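# Four arms bridge a wooden block over the well

## Task

Four desks, each carrying one arm, surround a square opening called the well, with nothing below it but the floor. The well is centred at x = 0, y = 0 in the scene frame, its edges parallel to x and y. Approximate arm foot positions in metres, with heading in degrees measured counter-clockwise from +x: arm1 at x=+0.22 y=+0.56 z=+0.72 heading -90; arm2 at x=-0.52 y=+0.50 z=+0.72 heading -90; arm3 at x=-0.22 y=-0.56 z=+0.72 heading +90; arm4 at x=+0.52 y=-0.50 z=+0.72 heading +90. No single wooden stick spans the well. Get the wooden block to rest so its centre sits over the well's middle. The block and sticks are allowed to hang out over the well, and any number of arms may help. If only a robot's grip holds the arrangement at the end, it does not count. Finish by releasing everything and moving the arms away.

## Robot and tools

Robots: four identical Kinova Gen3 arms named arm1, arm2, arm3 and arm4. Each has seven revolute joints, a Robotiq 2F-85 parallel gripper and a wrist camera. The hand can reach roughly 1.0 m from the joint 1 axis. Cameras: arm1_cam_wrist, arm2_cam_wrist, arm3_cam_wrist, arm4_cam_wrist, plus cam_high, which is fixed in the room.

Frame: one shared scene frame, origin on the floor, +z up. The well centre is x = 0, y = 0; desk tops are near z = 0.72. The hand point lies between the fingertips; the hand's z axis runs along the fingers and the fingers close along its y axis. No call takes Cartesian poses; every motion is given in joint space.

execute_actions: argument actions is a list holding exactly one action (or an empty list, which only reports state and images). An action is an object keyed by arm name; each arm gets a joints object containing any of joint1_rad through joint7_rad (radians) and gripper_m (metres). All values are absolute targets, not offsets from the current posture. Ranges: joint1_rad, joint3_rad, joint5_rad, joint7_rad from -69.115 to 69.115; joint2_rad -2.249 to 2.249; joint4_rad -2.579 to 2.579; joint6_rad -2.099 to 2.099; gripper_m 0 (closed) to 0.085 (fully open), meaning fingertip separation. Tolerances for done: 0.01 rad for joints, 0.003 m for the gripper. An unknown key or out-of-range number makes the whole call rejected and nothing moves. Optional cameras is a list from the camera names or "all"; omitted, null or ["all"] gives every camera, [] gives none. Example: {"arm1": {"joints": {"gripper_m": 0.05}}, "arm2": {"joints": {"joint1_rad": 0.3}}}.

Joint meanings: joint1 spins the whole arm about its foot's vertical axis, positive clockwise viewed from above, and at 0 the arm extends toward its heading. joint2 is the shoulder: 0 is upright, positive leans forward. joint3 twists the upper arm along its length. joint4 is the elbow: 0 is straight; with joint3 at 0, positive bends in the same sense as positive joint2. joint5 twists the forearm. joint6 is the wrist: 0 is straight; with joint5 at 0, positive bends like positive joint4. joint7 rolls the hand, positive counter-clockwise when looking from behind the hand.

Motion: joints in one action start simultaneously but may finish at different moments; from rest they are scaled to arrive together, and reversing a move halts them together. Speed and acceleration are capped, so a big move may still be unfinished when the result arrives. The hand's path between postures may arc widely. One action runs at most 15 s. An arm or joint omitted from an action may still be driving toward its earlier target.

wait: seconds from 0 to 10; commands nothing new and returns the same state and images as an empty action.

zoom_image: camera (one of the five names) and region [x0, y0, x1, y1] in pixels, origin at the top-left, at most 504 by 504; it enlarges part of that camera's most recent full image.

finished_scene: scene is an integer 1 or 2; it closes the current scene permanently and reports success. The block must already be resting correctly and stay there.

Reading results: joint_status tells how each commanded motion ended. done means within tolerance (often slightly off; resending the same target will not move it). off_target means it stopped short and may keep pushing. contact_stop and time_out mean it gave up its target and holds still. "joint command not followed", usually with a cause line, means a safety check blocked that arm's joint targets (its gripper target still runs); blocked joints show not_followed and may be retried on later actions until a valid target arrives or the path clears. on_its_own lists things this call did not command. A TORQUE FAULT freezes that arm, gripper included, for 10 s and drops its remaining commands; joints hold until given new targets. Load limits: joints 1-4 49.1 N m, joints 5-7 30.9 N m, including any held weight. MOTOR HOT appears from 60 °C; at 75 °C an OVER-TEMPERATURE FAULT makes that arm sag, and its unfinished keys show limit_stop_at_motor_heat, in which case resend the target. Holding loads, even during thinking, heats motors. If a result reports a stop, later motion, wait and finished_scene calls in the same reply are skipped.

Cautions: the Gen3 keeps pushing on contact, and hard. The inter-arm check may react late and ignores grippers and gripper housings touching other arms, and no state line reports arms touching. Forceful arm-to-arm pressing ends the run; hard hits may too. Object contacts are not counted. Avoid dropping, slipping or slamming objects, and never knock anything out of the work area. Loose objects may occasionally get nudged. Arms do not wait for each other. The robot holds its last command while you think.

Each tool is called by a JSON object that holds its "method" and its "body", one argument or row to a line.

## Session

{"method": "execute_actions", "body": {
  "actions": []
}}

Scene clock: 0.00 s.
Motor temperatures (°C, as the motors report them): arm1=[35 27 24 26 31 36 35] | arm2=[32 27 26 29 33 33 43] | arm3=[27 27 26 28 28 34 34] | arm4=[30 27 24 31 30 43 32]
arm1.joint_positions: joint1_rad=-0.369 joint2_rad=-0.457 joint3_rad=-0.068 joint4_rad=+1.598 joint5_rad=-0.070 joint6_rad=+2.066 joint7_rad=+1.423 gripper_m=+0.085
arm1.joint_status: not commanded
arm1.hand: x=+0.2490 y=+0.4937 z=+1.2712 quat_wxyz=(+0.016, -0.572, -0.820, -0.029) (m; scene frame)
arm2.joint_positions: joint1_rad=+0.442 joint2_rad=-0.480 joint3_rad=-0.094 joint4_rad=+1.526 joint5_rad=-0.033 joint6_rad=+1.939 joint7_rad=+1.176 gripper_m=+0.085
arm2.joint_status: not commanded
arm2.hand: x=-0.5626 y=+0.3823 z=+1.3167 quat_wxyz=(-0.052, -0.901, -0.426, +0.058) (m; scene frame)
arm3.joint_positions: joint1_rad=+0.142 joint2_rad=-0.447 joint3_rad=-0.120 joint4_rad=+1.539 joint5_rad=-0.045 joint6_rad=+1.932 joint7_rad=+1.434 gripper_m=+0.085
arm3.joint_status: not commanded
arm3.hand: x=-0.2162 y=-0.4313 z=+1.2727 quat_wxyz=(-0.046, +0.659, -0.750, -0.042) (m; scene frame)
arm4.joint_positions: joint1_rad=+0.343 joint2_rad=-0.422 joint3_rad=-0.051 joint4_rad=+1.423 joint5_rad=+0.013 joint6_rad=+1.949 joint7_rad=+1.609 gripper_m=+0.085
arm4.joint_status: not commanded
arm4.hand: x=+0.5760 y=-0.3646 z=+1.2720 quat_wxyz=(-0.092, +0.623, -0.776, -0.045) (m; scene frame)
pictures: arm1_cam_wrist, arm2_cam_wrist, arm3_cam_wrist, arm4_cam_wrist, cam_high
Images, in order (width x height): arm1_cam_wrist 896x504, arm2_cam_wrist 896x504, arm3_cam_wrist 896x504, arm4_cam_wrist 896x504, cam_high 896x504.

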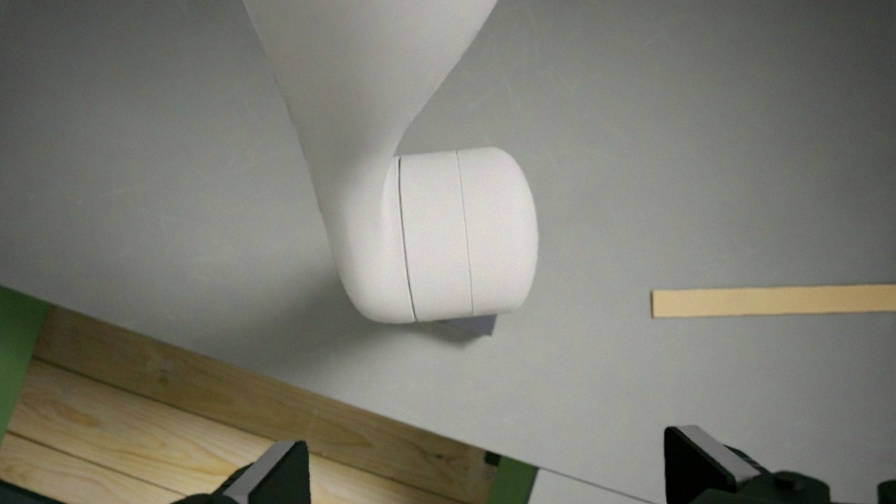

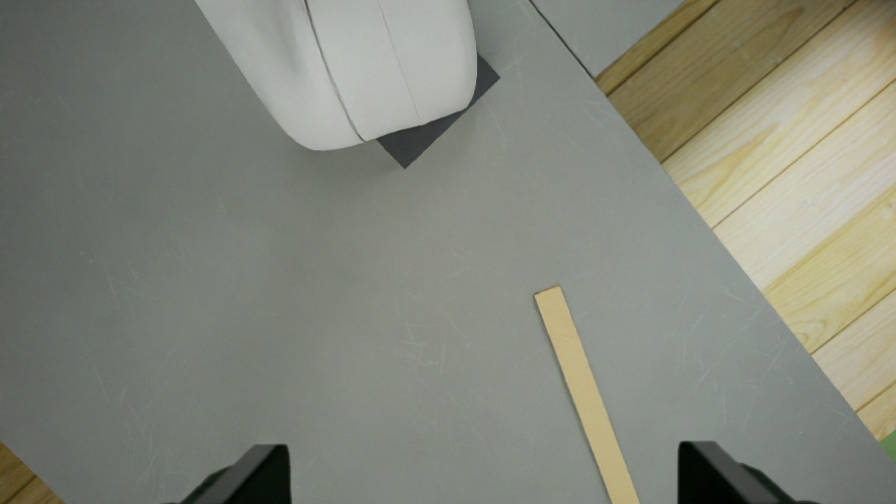

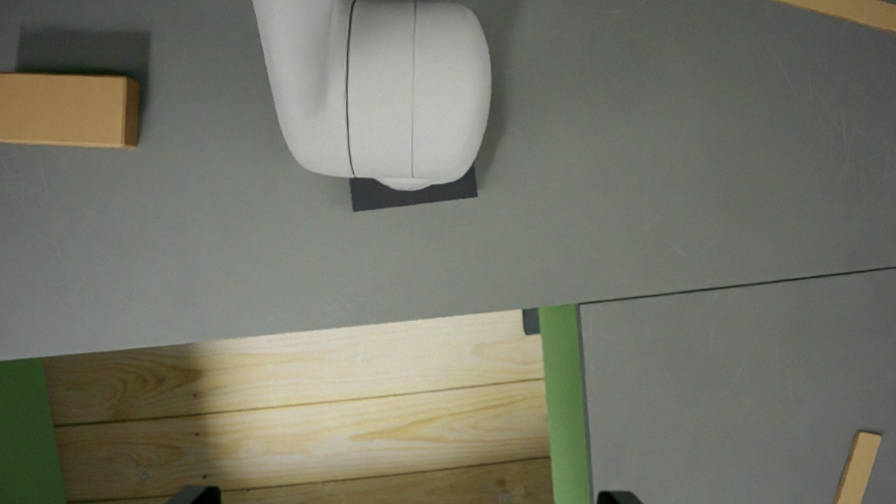

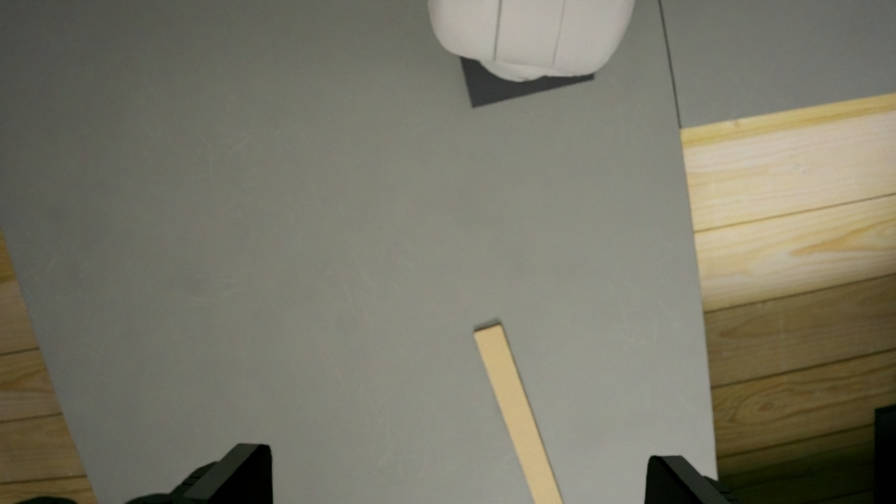

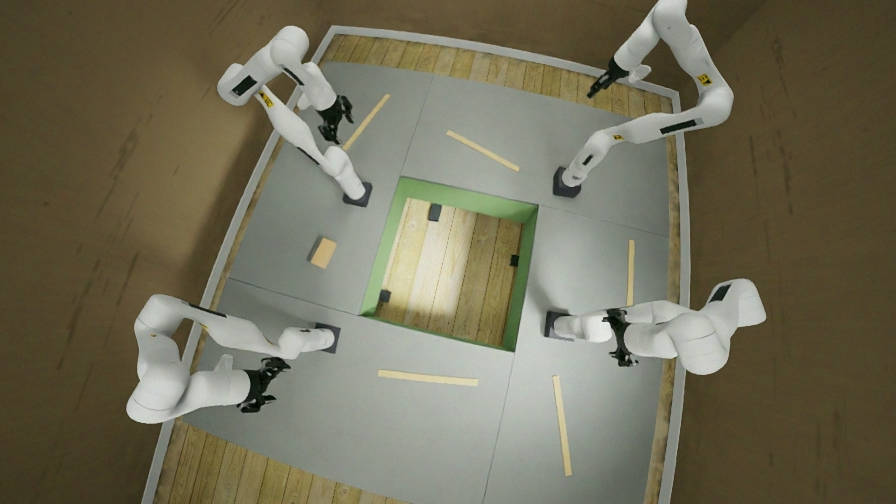

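{"method": "zoom_image", "body": {
  "camera": "cam_high",
  "region": [280, 60, 680, 285]
}}

{"method": "zoom_image", "body": {
  "camera": "cam_high",
  "region": [280, 270, 680, 495]
}}

Region (280, 60, 680, 285) of cam_high's 896x504 image, scaled by 1.260, with more detail than that image has; it fills the top 284 rows of this view, and the rest is white.

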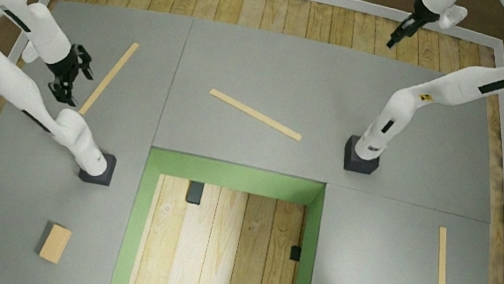

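Region (280, 270, 680, 495) of cam_high's 896x504 image, scaled by 1.260, with more detail than that image has; it fills the top 284 rows of this view, and the rest is white.

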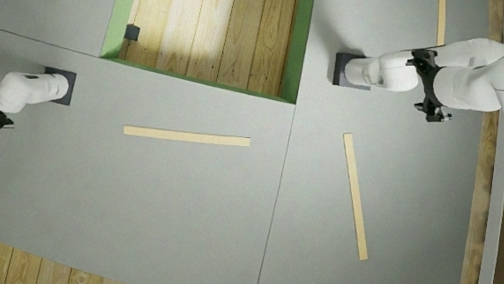

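{"method": "zoom_image", "body": {
  "camera": "cam_high",
  "region": [290, 160, 420, 290]
}}

{"method": "zoom_image", "body": {
  "camera": "cam_high",
  "region": [430, 110, 600, 220]
}}

Region (290, 160, 420, 290) of cam_high's 896x504 image, scaled by 3.877, with more detail than that image has.

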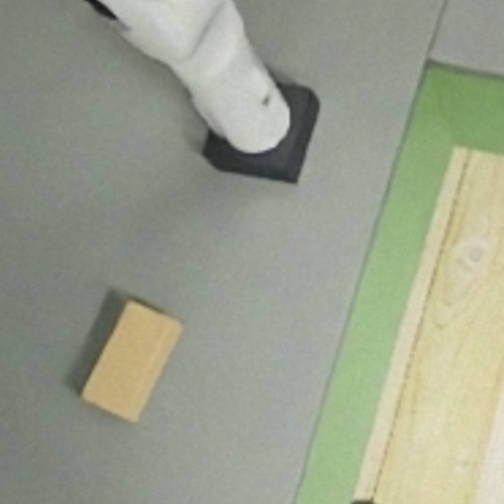

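Region (430, 110, 600, 220) of cam_high's 896x504 image, scaled by 2.965, with more detail than that image has; it fills the top 326 rows of this view, and the rest is white.

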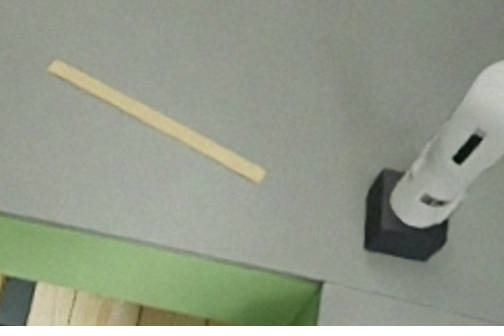

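{"method": "execute_actions", "body": {
  "actions": [
    {"arm1":{"joints":{"joint1_rad":-1.826,"joint2_rad":0.35,"joint3_rad":0,"joint4_rad":1.15,"joint5_rad":0,"joint6_rad":1.6416,"joint7_rad":0}},"arm2":{"joints":{"joint1_rad":0.168,"joint2_rad":0.35,"joint3_rad":0,"joint4_rad":1.15,"joint5_rad":0,"joint6_rad":1.6416,"joint7_rad":0}},"arm3":{"joints":{"joint1_rad":-1.64,"joint2_rad":0.35,"joint3_rad":0,"joint4_rad":1.15,"joint5_rad":0,"joint6_rad":1.6416,"joint7_rad":0}},"arm4":{"joints":{"joint1_rad":0.11,"joint2_rad":0.35,"joint3_rad":0,"joint4_rad":1.15,"joint5_rad":0,"joint6_rad":1.6416,"joint7_rad":0}}}
  ]
}}

Scene clock: 17.53 s.
Motor temperatures (°C, as the motors report them): arm1=[35 27 24 26 31 36 35] | arm2=[32 27 26 29 33 33 43] | arm3=[27 27 26 28 28 34 34] | arm4=[30 27 24 31 30 43 32]
arm1.joint_positions: joint1_rad=-1.826 joint2_rad=+0.350 joint3_rad=+0.000 joint4_rad=+1.150 joint5_rad=+0.000 joint6_rad=+1.642 joint7_rad=+0.000 gripper_m=+0.085
arm1.joint_status: all done
arm1.hand: x=+0.6589 y=+0.6730 z=+1.1811 quat_wxyz=(-0.006, -0.595, -0.804, +0.001) (m; scene frame)
arm2.joint_positions: joint1_rad=+0.168 joint2_rad=+0.350 joint3_rad=+0.000 joint4_rad=+1.150 joint5_rad=+0.000 joint6_rad=+1.642 joint7_rad=+0.000 gripper_m=+0.085
arm2.joint_status: all done
arm2.hand: x=-0.5992 y=+0.0487 z=+1.2000 quat_wxyz=(+0.000, -0.998, +0.061, +0.001) (m; scene frame)
arm3.joint_positions: joint1_rad=-1.640 joint2_rad=+0.350 joint3_rad=+0.000 joint4_rad=+1.150 joint5_rad=+0.000 joint6_rad=+1.642 joint7_rad=+0.000 gripper_m=+0.085
arm3.joint_status: all done
arm3.hand: x=-0.6765 y=-0.5792 z=+1.1616 quat_wxyz=(-0.004, +0.738, -0.675, -0.002) (m; scene frame)
arm4.joint_positions: joint1_rad=+0.110 joint2_rad=+0.350 joint3_rad=+0.000 joint4_rad=+1.150 joint5_rad=+0.000 joint6_rad=+1.642 joint7_rad=+0.000 gripper_m=+0.085
arm4.joint_status: all done
arm4.hand: x=+0.5720 y=-0.0487 z=+1.1333 quat_wxyz=(-0.004, -0.033, -0.999, -0.005) (m; scene frame)
pictures: arm1_cam_wrist, arm2_cam_wrist, arm3_cam_wrist, arm4_cam_wrist, cam_high
Images, in order (width x height): arm1_cam_wrist 896x504, arm2_cam_wrist 896x504, arm3_cam_wrist 896x504, arm4_cam_wrist 896x504, cam_high 896x504.

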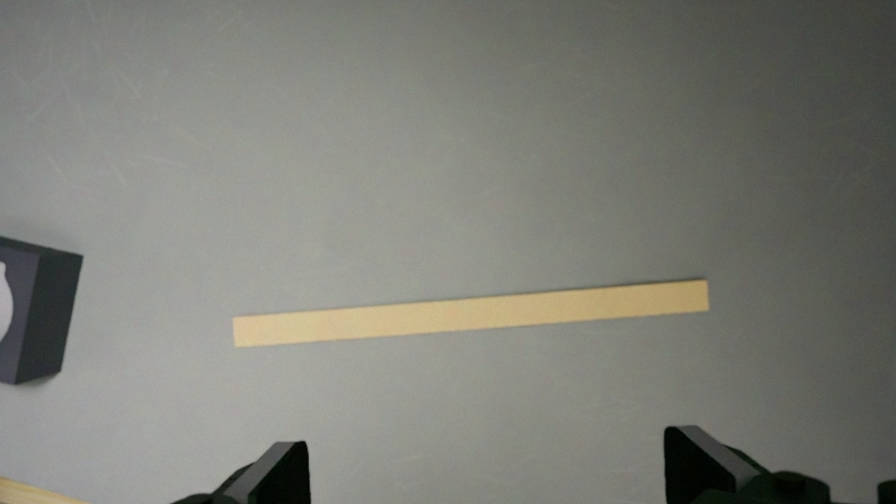

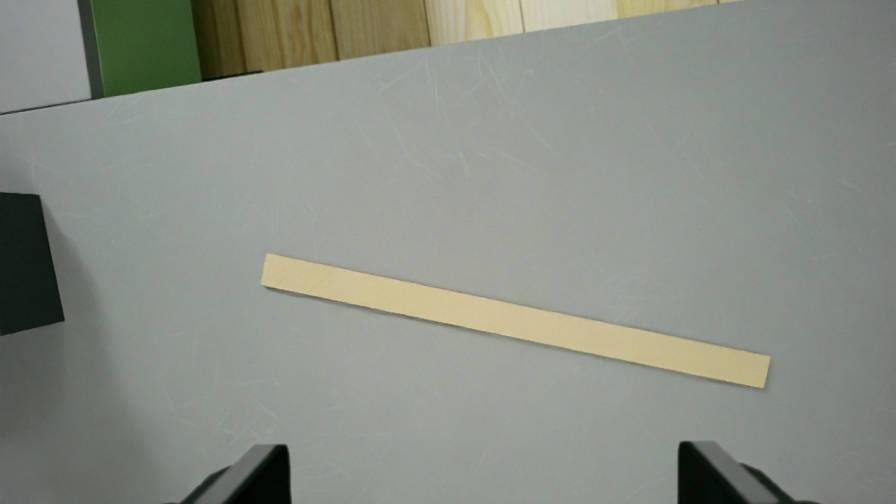

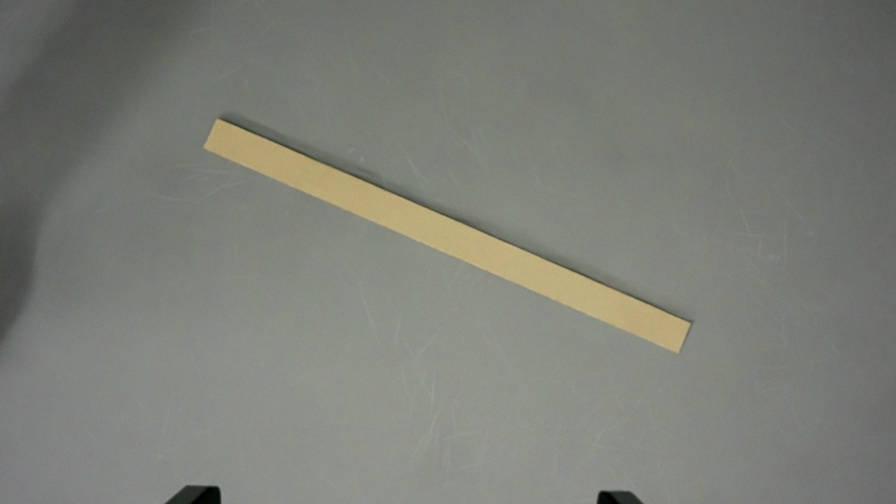

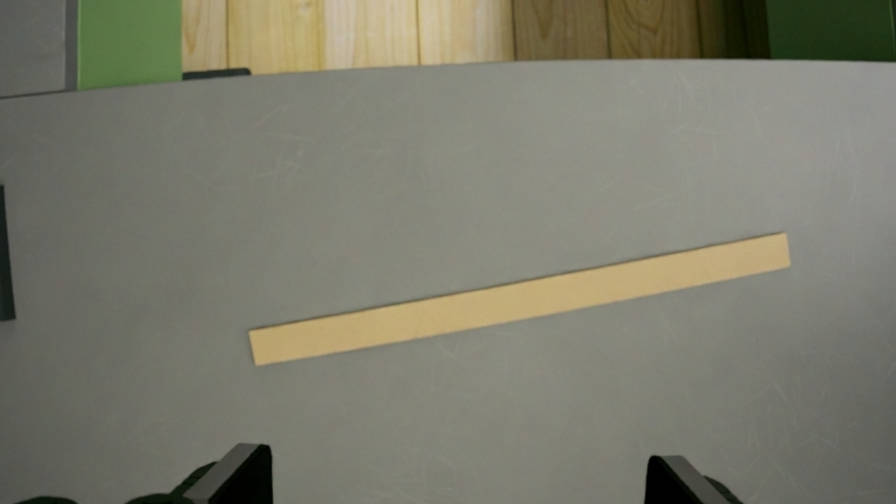

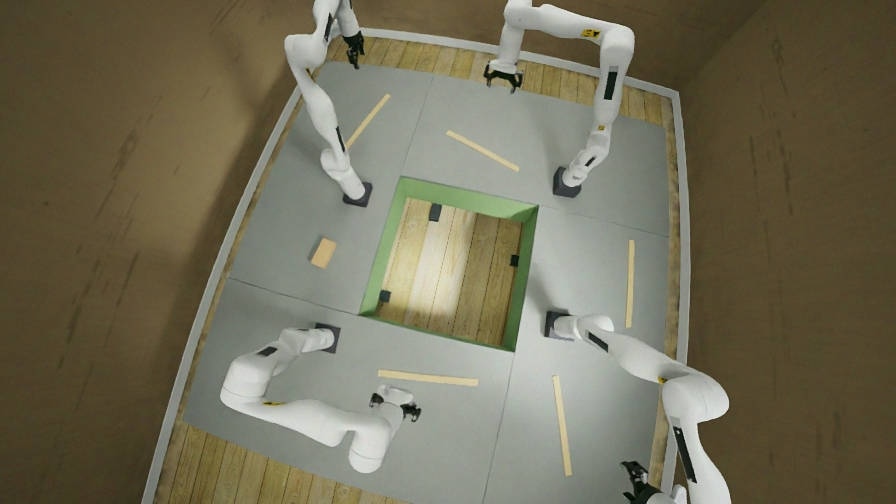

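{"method": "zoom_image", "body": {
  "camera": "arm3_cam_wrist",
  "region": [600, 280, 720, 370]
}}

{"method": "zoom_image", "body": {
  "camera": "arm4_cam_wrist",
  "region": [720, 0, 896, 120]
}}

{"method": "zoom_image", "body": {
  "camera": "arm4_cam_wrist",
  "region": [230, 300, 330, 380]
}}

Region (600, 280, 720, 370) of arm3_cam_wrist's 896x504 image, scaled by 4.200; it fills the top 378 rows of this view, and the rest is white.

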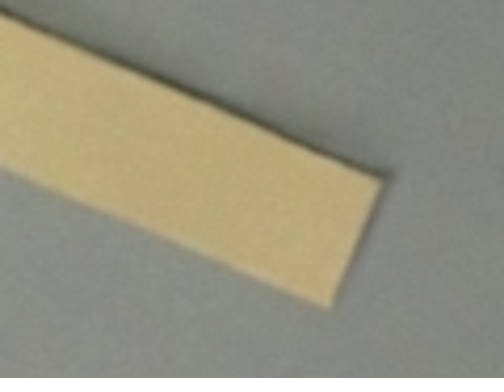

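Region (720, 0, 896, 120) of arm4_cam_wrist's 896x504 image, scaled by 2.864; it fills the top 344 rows of this view, and the rest is white.

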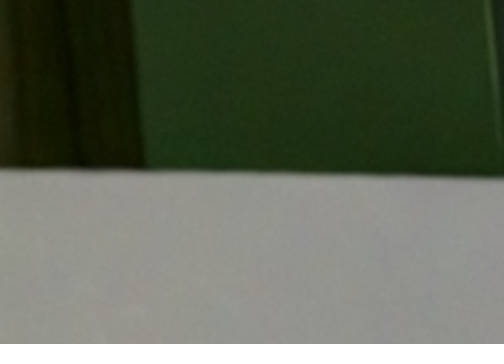

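Region (230, 300, 330, 380) of arm4_cam_wrist's 896x504 image, scaled by 5.040; it fills the top 403 rows of this view, and the rest is white.

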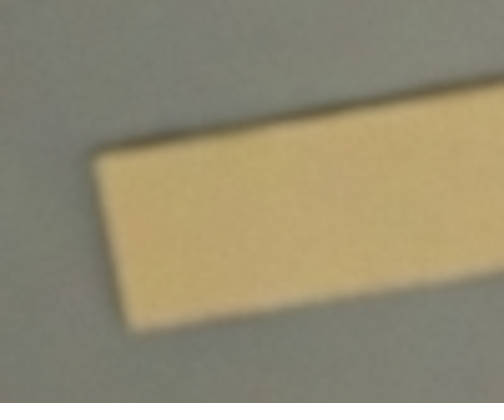

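{"method": "execute_actions", "body": {
  "actions": [
    {"arm1":{"joints":{"joint1_rad":-1.7913,"joint2_rad":0.6973,"joint4_rad":2.2152,"joint6_rad":0.2291,"joint7_rad":1.6445}},"arm2":{"joints":{"joint1_rad":0.1577,"joint2_rad":0.7787,"joint4_rad":2.0816,"joint6_rad":0.2813,"joint7_rad":1.357}},"arm3":{"joints":{"joint1_rad":-1.9861,"joint2_rad":0.7174,"joint4_rad":1.9605,"joint6_rad":0.4637,"joint7_rad":0.8332}},"arm4":{"joints":{"joint1_rad":0.1136,"joint2_rad":0.6464,"joint4_rad":1.968,"joint6_rad":0.5272,"joint7_rad":1.7857}}}
  ],
  "cameras": ["arm1_cam_wrist","arm2_cam_wrist","arm3_cam_wrist","arm4_cam_wrist"]
}}

Scene clock: 35.97 s.
Motor temperatures (°C, as the motors report them): arm1=[35 27 24 26 31 36 35] | arm2=[32 27 26 29 33 33 43] | arm3=[27 28 26 29 28 34 34] | arm4=[30 27 24 31 30 43 32]
arm1.joint_positions: joint1_rad=-1.791 joint2_rad=+0.697 joint3_rad=+0.000 joint4_rad=+2.215 joint5_rad=+0.000 joint6_rad=+0.229 joint7_rad=+1.644 gripper_m=+0.085
arm1.joint_status: all done
arm1.hand: x=+0.5535 y=+0.6241 z=+0.7795 quat_wxyz=(-0.003, +0.167, -0.986, +0.005) (m; scene frame)
arm2.joint_positions: joint1_rad=+0.158 joint2_rad=+0.779 joint3_rad=+0.000 joint4_rad=+2.082 joint5_rad=+0.000 joint6_rad=+0.281 joint7_rad=+1.357 gripper_m=+0.085
arm2.joint_status: all done
arm2.hand: x=-0.5871 y=+0.1223 z=+0.7800 quat_wxyz=(+0.000, -0.812, -0.584, +0.001) (m; scene frame)
arm3.joint_positions: joint1_rad=-1.986 joint2_rad=+0.717 joint3_rad=+0.000 joint4_rad=+1.960 joint5_rad=+0.000 joint6_rad=+0.464 joint7_rad=+0.833 gripper_m=+0.085
arm3.joint_status: all done
arm3.hand: x=-0.6058 y=-0.7135 z=+0.7791 quat_wxyz=(-0.004, +0.989, -0.151, +0.001) (m; scene frame)
arm4.joint_positions: joint1_rad=+0.114 joint2_rad=+0.646 joint3_rad=+0.000 joint4_rad=+1.968 joint5_rad=+0.000 joint6_rad=+0.527 joint7_rad=+1.786 gripper_m=+0.085
arm4.joint_status: all done
arm4.hand: x=+0.5734 y=-0.0916 z=+0.7796 quat_wxyz=(-0.006, +0.756, -0.654, +0.000) (m; scene frame)
pictures: arm1_cam_wrist, arm2_cam_wrist, arm3_cam_wrist, arm4_cam_wrist
Images, in order (width x height): arm1_cam_wrist 896x504, arm2_cam_wrist 896x504, arm3_cam_wrist 896x504, arm4_cam_wrist 896x504.

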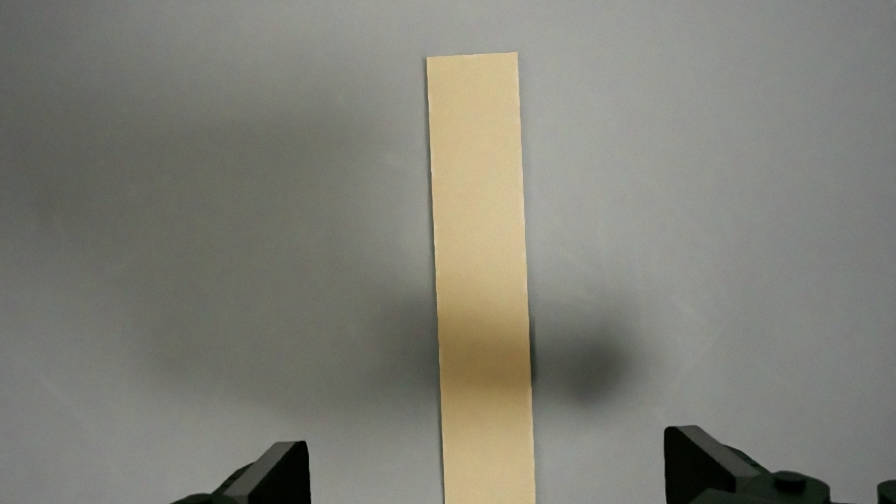

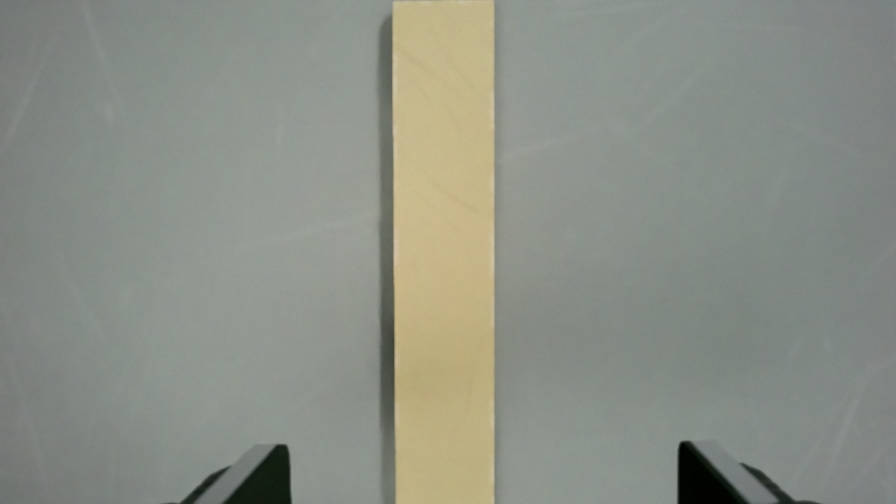

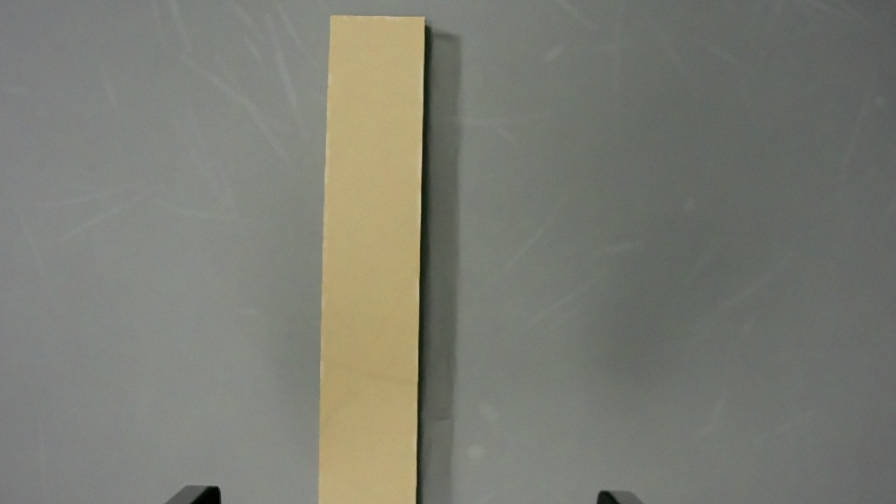

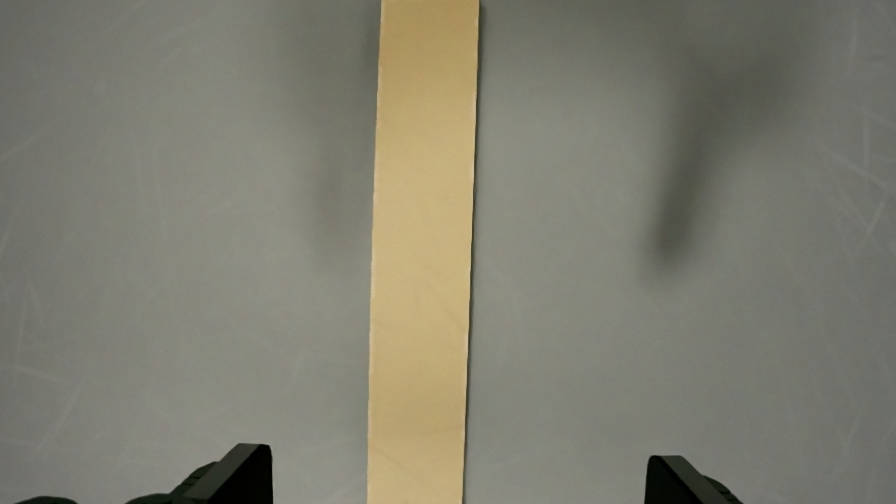

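{"method": "execute_actions", "body": {
  "actions": [
    {"arm1":{"joints":{"joint1_rad":-1.7873,"joint2_rad":0.7769,"joint4_rad":2.2729,"joint6_rad":0.0918,"joint7_rad":1.6485,"gripper_m":0.055}},"arm2":{"joints":{"joint1_rad":0.1739,"joint2_rad":0.8452,"joint4_rad":2.1668,"joint6_rad":0.1296,"joint7_rad":1.3732,"gripper_m":0.055}},"arm3":{"joints":{"joint1_rad":-2.0316,"joint2_rad":0.7515,"joint4_rad":2.0923,"joint6_rad":0.2978,"joint7_rad":0.7877,"gripper_m":0.055}},"arm4":{"joints":{"joint1_rad":0.1674,"joint2_rad":0.6797,"joint4_rad":2.0856,"joint6_rad":0.3763,"joint7_rad":1.8395,"gripper_m":0.055}}}
  ],
  "cameras": ["arm1_cam_wrist","arm2_cam_wrist","arm3_cam_wrist","arm4_cam_wrist"]
}}

Scene clock: 47.10 s.
Motor temperatures (°C, as the motors report them): arm1=[35 27 24 26 31 36 35] | arm2=[32 27 26 29 33 33 43] | arm3=[27 28 26 29 28 34 34] | arm4=[30 28 24 31 30 43 32]
arm1.joint_positions: joint1_rad=-1.787 joint2_rad=+0.777 joint3_rad=+0.000 joint4_rad=+2.273 joint5_rad=+0.000 joint6_rad=+0.092 joint7_rad=+1.649 gripper_m=+0.055
arm1.joint_status: all done
arm1.hand: x=+0.5368 y=+0.6180 z=+0.7500 quat_wxyz=(-0.003, +0.167, -0.986, +0.005) (m; scene frame)
arm2.joint_positions: joint1_rad=+0.174 joint2_rad=+0.845 joint3_rad=+0.000 joint4_rad=+2.167 joint5_rad=+0.000 joint6_rad=+0.130 joint7_rad=+1.373 gripper_m=+0.055
arm2.joint_status: all done
arm2.hand: x=-0.5898 y=+0.1506 z=+0.7500 quat_wxyz=(+0.000, -0.812, -0.584, +0.001) (m; scene frame)
arm3.joint_positions: joint1_rad=-2.032 joint2_rad=+0.751 joint3_rad=+0.000 joint4_rad=+2.092 joint5_rad=+0.000 joint6_rad=+0.298 joint7_rad=+0.788 gripper_m=+0.055
arm3.joint_status: all done
arm3.hand: x=-0.5649 y=-0.7133 z=+0.7502 quat_wxyz=(-0.004, +0.989, -0.151, +0.001) (m; scene frame)
arm4.joint_positions: joint1_rad=+0.167 joint2_rad=+0.680 joint3_rad=+0.000 joint4_rad=+2.086 joint5_rad=+0.000 joint6_rad=+0.376 joint7_rad=+1.840 gripper_m=+0.055
arm4.joint_status: all done
arm4.hand: x=+0.5916 y=-0.1261 z=+0.7501 quat_wxyz=(-0.006, +0.756, -0.654, +0.000) (m; scene frame)
pictures: arm1_cam_wrist, arm2_cam_wrist, arm3_cam_wrist, arm4_cam_wrist
Images, in order (width x height): arm1_cam_wrist 896x504, arm2_cam_wrist 896x504, arm3_cam_wrist 896x504, arm4_cam_wrist 896x504.

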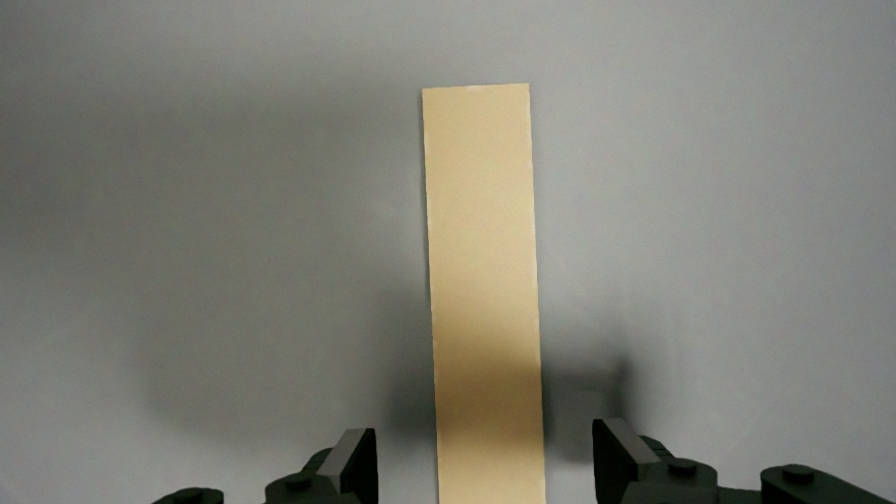

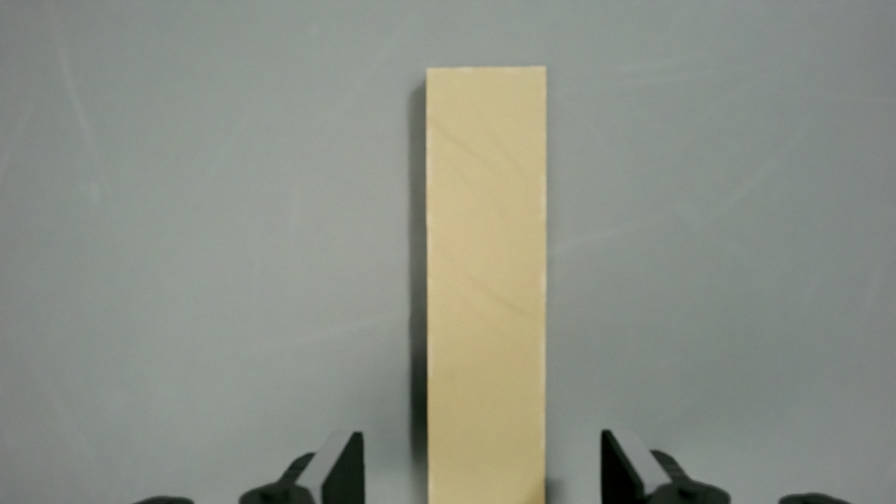

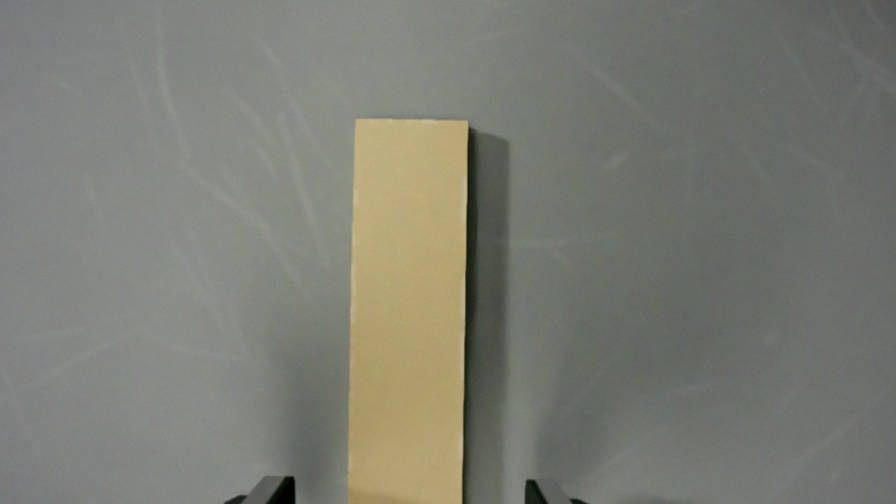

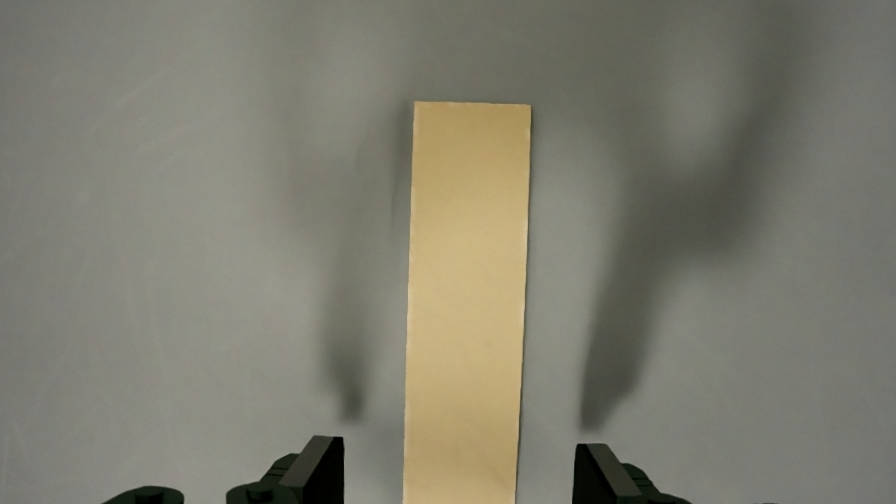

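{"method": "execute_actions", "body": {
  "actions": [
    {"arm1":{"joints":{"joint2_rad":0.8203,"joint4_rad":2.2694,"joint6_rad":0.0519,"gripper_m":0.042}},"arm2":{"joints":{"joint2_rad":0.8851,"joint4_rad":2.161,"joint6_rad":0.0955,"gripper_m":0.042}},"arm3":{"joints":{"joint2_rad":0.7886,"joint4_rad":2.0916,"joint6_rad":0.2614,"gripper_m":0.042}},"arm4":{"joints":{"joint2_rad":0.7157,"joint4_rad":2.0883,"joint6_rad":0.3376,"gripper_m":0.042}}}
  ],
  "cameras": ["arm1_cam_wrist","arm2_cam_wrist","arm3_cam_wrist","arm4_cam_wrist"]
}}

Scene clock: 51.67 s.
Motor temperatures (°C, as the motors report them): arm1=[35 27 24 26 31 36 35] | arm2=[32 27 26 29 33 33 43] | arm3=[27 28 26 29 28 34 34] | arm4=[30 28 24 31 30 43 32]
arm1.joint_positions: joint1_rad=-1.787 joint2_rad=+0.818 joint3_rad=+0.000 joint4_rad=+2.270 joint5_rad=+0.000 joint6_rad=+0.053 joint7_rad=+1.649 gripper_m=+0.042
arm1.joint_status: all done
arm1.hand: x=+0.5374 y=+0.6181 z=+0.7369 quat_wxyz=(-0.004, +0.167, -0.986, +0.005) (m; scene frame)
arm2.joint_positions: joint1_rad=+0.174 joint2_rad=+0.883 joint3_rad=+0.000 joint4_rad=+2.161 joint5_rad=+0.000 joint6_rad=+0.096 joint7_rad=+1.373 gripper_m=+0.042
arm2.joint_status: all done
arm2.hand: x=-0.5900 y=+0.1500 z=+0.7368 quat_wxyz=(+0.000, -0.812, -0.583, +0.001) (m; scene frame)
arm3.joint_positions: joint1_rad=-2.032 joint2_rad=+0.783 joint3_rad=+0.000 joint4_rad=+2.092 joint5_rad=+0.000 joint6_rad=+0.263 joint7_rad=+0.788 gripper_m=+0.042
arm3.joint_status: all done
arm3.hand: x=-0.5658 y=-0.7140 z=+0.7384 quat_wxyz=(-0.003, +0.989, -0.150, +0.000) (m; scene frame)
arm4.joint_positions: joint1_rad=+0.167 joint2_rad=+0.715 joint3_rad=+0.000 joint4_rad=+2.088 joint5_rad=+0.000 joint6_rad=+0.338 joint7_rad=+1.840 gripper_m=+0.042
arm4.joint_status: all done
arm4.hand: x=+0.5918 y=-0.1257 z=+0.7363 quat_wxyz=(-0.007, +0.756, -0.654, +0.000) (m; scene frame)
pictures: arm1_cam_wrist, arm2_cam_wrist, arm3_cam_wrist, arm4_cam_wrist
Images, in order (width x height): arm1_cam_wrist 896x504, arm2_cam_wrist 896x504, arm3_cam_wrist 896x504, arm4_cam_wrist 896x504.

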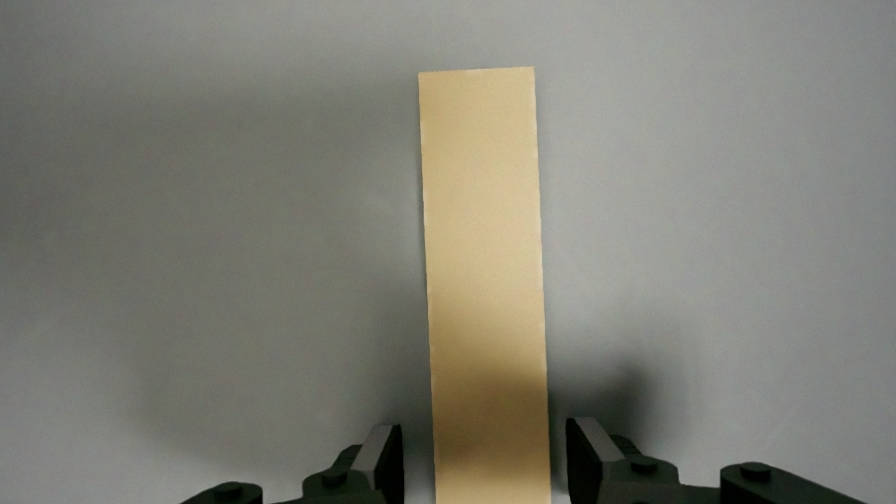

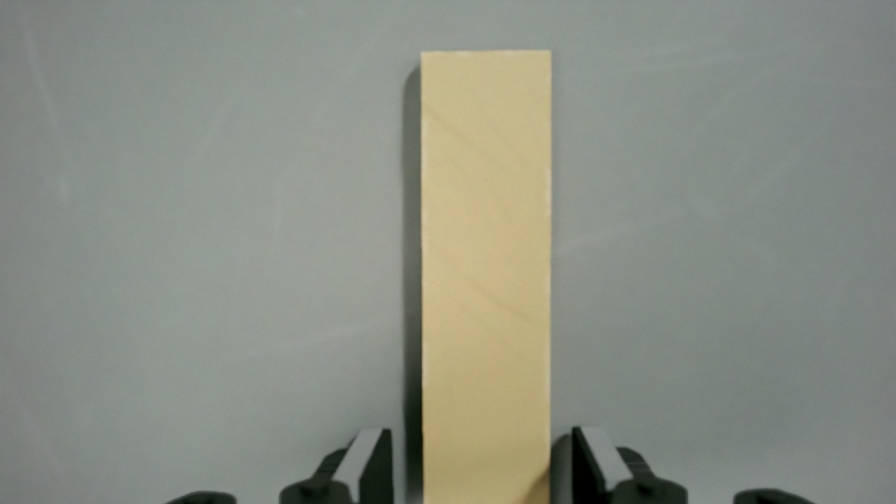

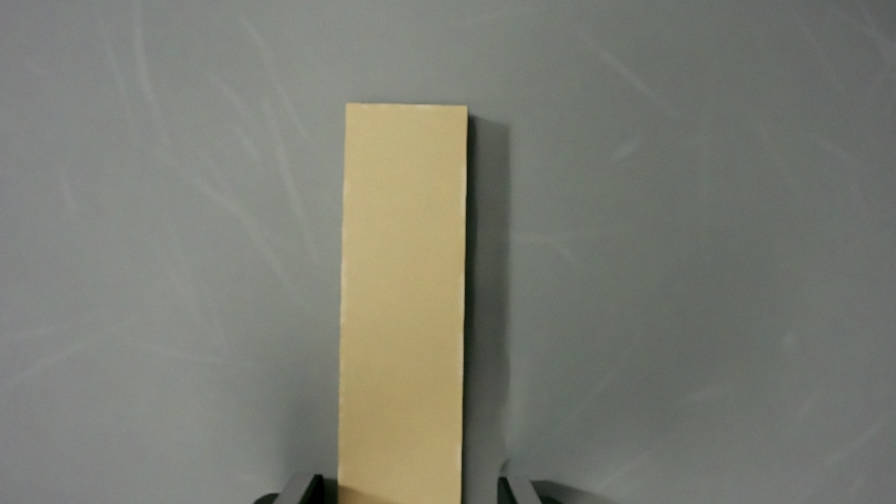

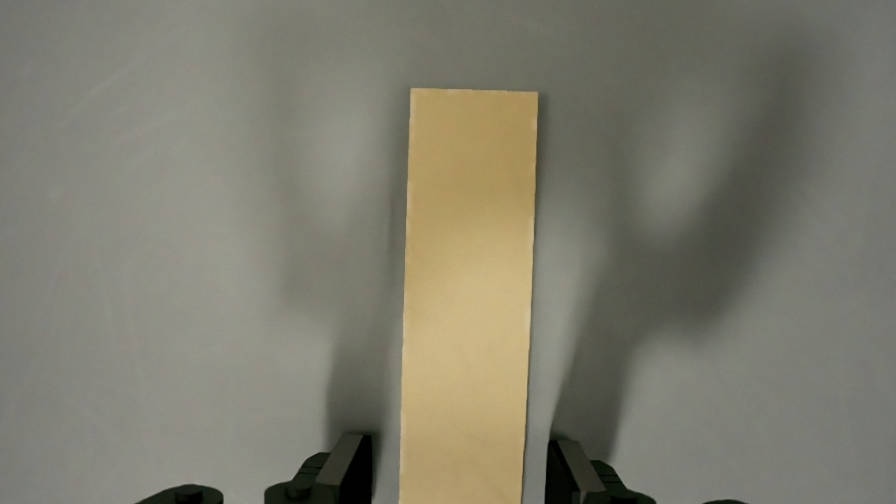

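{"method": "execute_actions", "body": {
  "actions": [
    {"arm1":{"joints":{"joint2_rad":0.8389,"joint4_rad":2.2679,"joint6_rad":0.0348}},"arm2":{"joints":{"joint2_rad":0.9022,"joint4_rad":2.1586,"joint6_rad":0.0809}},"arm3":{"joints":{"joint2_rad":0.8045,"joint4_rad":2.0913,"joint6_rad":0.2458}},"arm4":{"joints":{"joint2_rad":0.7311,"joint4_rad":2.0894,"joint6_rad":0.321}}}
  ],
  "cameras": []
}}

{"method": "execute_actions", "body": {
  "actions": [],
  "cameras": ["arm1_cam_wrist","arm2_cam_wrist","arm3_cam_wrist","arm4_cam_wrist"]
}}

Scene clock: 54.80 s.
Motor temperatures (°C, as the motors report them): arm1=[35 27 24 26 31 36 35] | arm2=[32 27 26 29 33 33 43] | arm3=[27 28 26 29 28 34 34] | arm4=[30 28 24 31 30 43 32]
arm1.joint_positions: joint1_rad=-1.787 joint2_rad=+0.817 joint3_rad=+0.000 joint4_rad=+2.275 joint5_rad=+0.000 joint6_rad=+0.042 joint7_rad=+1.649 gripper_m=+0.042
arm1.joint_status: joint2_rad time_out (moved -0.001 of +0.021); the others done
arm1.hand: x=+0.5377 y=+0.6181 z=+0.7370 quat_wxyz=(-0.007, +0.167, -0.986, +0.005) (m; scene frame)
arm2.joint_positions: joint1_rad=+0.174 joint2_rad=+0.882 joint3_rad=+0.000 joint4_rad=+2.165 joint5_rad=+0.000 joint6_rad=+0.088 joint7_rad=+1.373 gripper_m=+0.042
arm2.joint_status: joint2_rad time_out (moved -0.001 of +0.019); the others done
arm2.hand: x=-0.5900 y=+0.1497 z=+0.7369 quat_wxyz=(-0.002, -0.812, -0.584, +0.003) (m; scene frame)
arm3.joint_positions: joint1_rad=-2.032 joint2_rad=+0.782 joint3_rad=+0.000 joint4_rad=+2.095 joint5_rad=+0.000 joint6_rad=+0.252 joint7_rad=+0.788 gripper_m=+0.042
arm3.joint_status: joint2_rad time_out (moved -0.001 of +0.022); the others done
arm3.hand: x=-0.5677 y=-0.7147 z=+0.7384 quat_wxyz=(-0.001, +0.989, -0.151, -0.004) (m; scene frame)
arm4.joint_positions: joint1_rad=+0.167 joint2_rad=+0.714 joint3_rad=+0.000 joint4_rad=+2.093 joint5_rad=+0.000 joint6_rad=+0.329 joint7_rad=+1.840 gripper_m=+0.042
arm4.joint_status: joint2_rad time_out (moved -0.002 of +0.016); the others done
arm4.hand: x=+0.5918 y=-0.1254 z=+0.7364 quat_wxyz=(-0.009, +0.756, -0.654, -0.002) (m; scene frame)
pictures: none
No camera images: the call's "cameras" was empty. Leave "cameras" out to get every camera's image.

not run: a stop came earlier in this reply.


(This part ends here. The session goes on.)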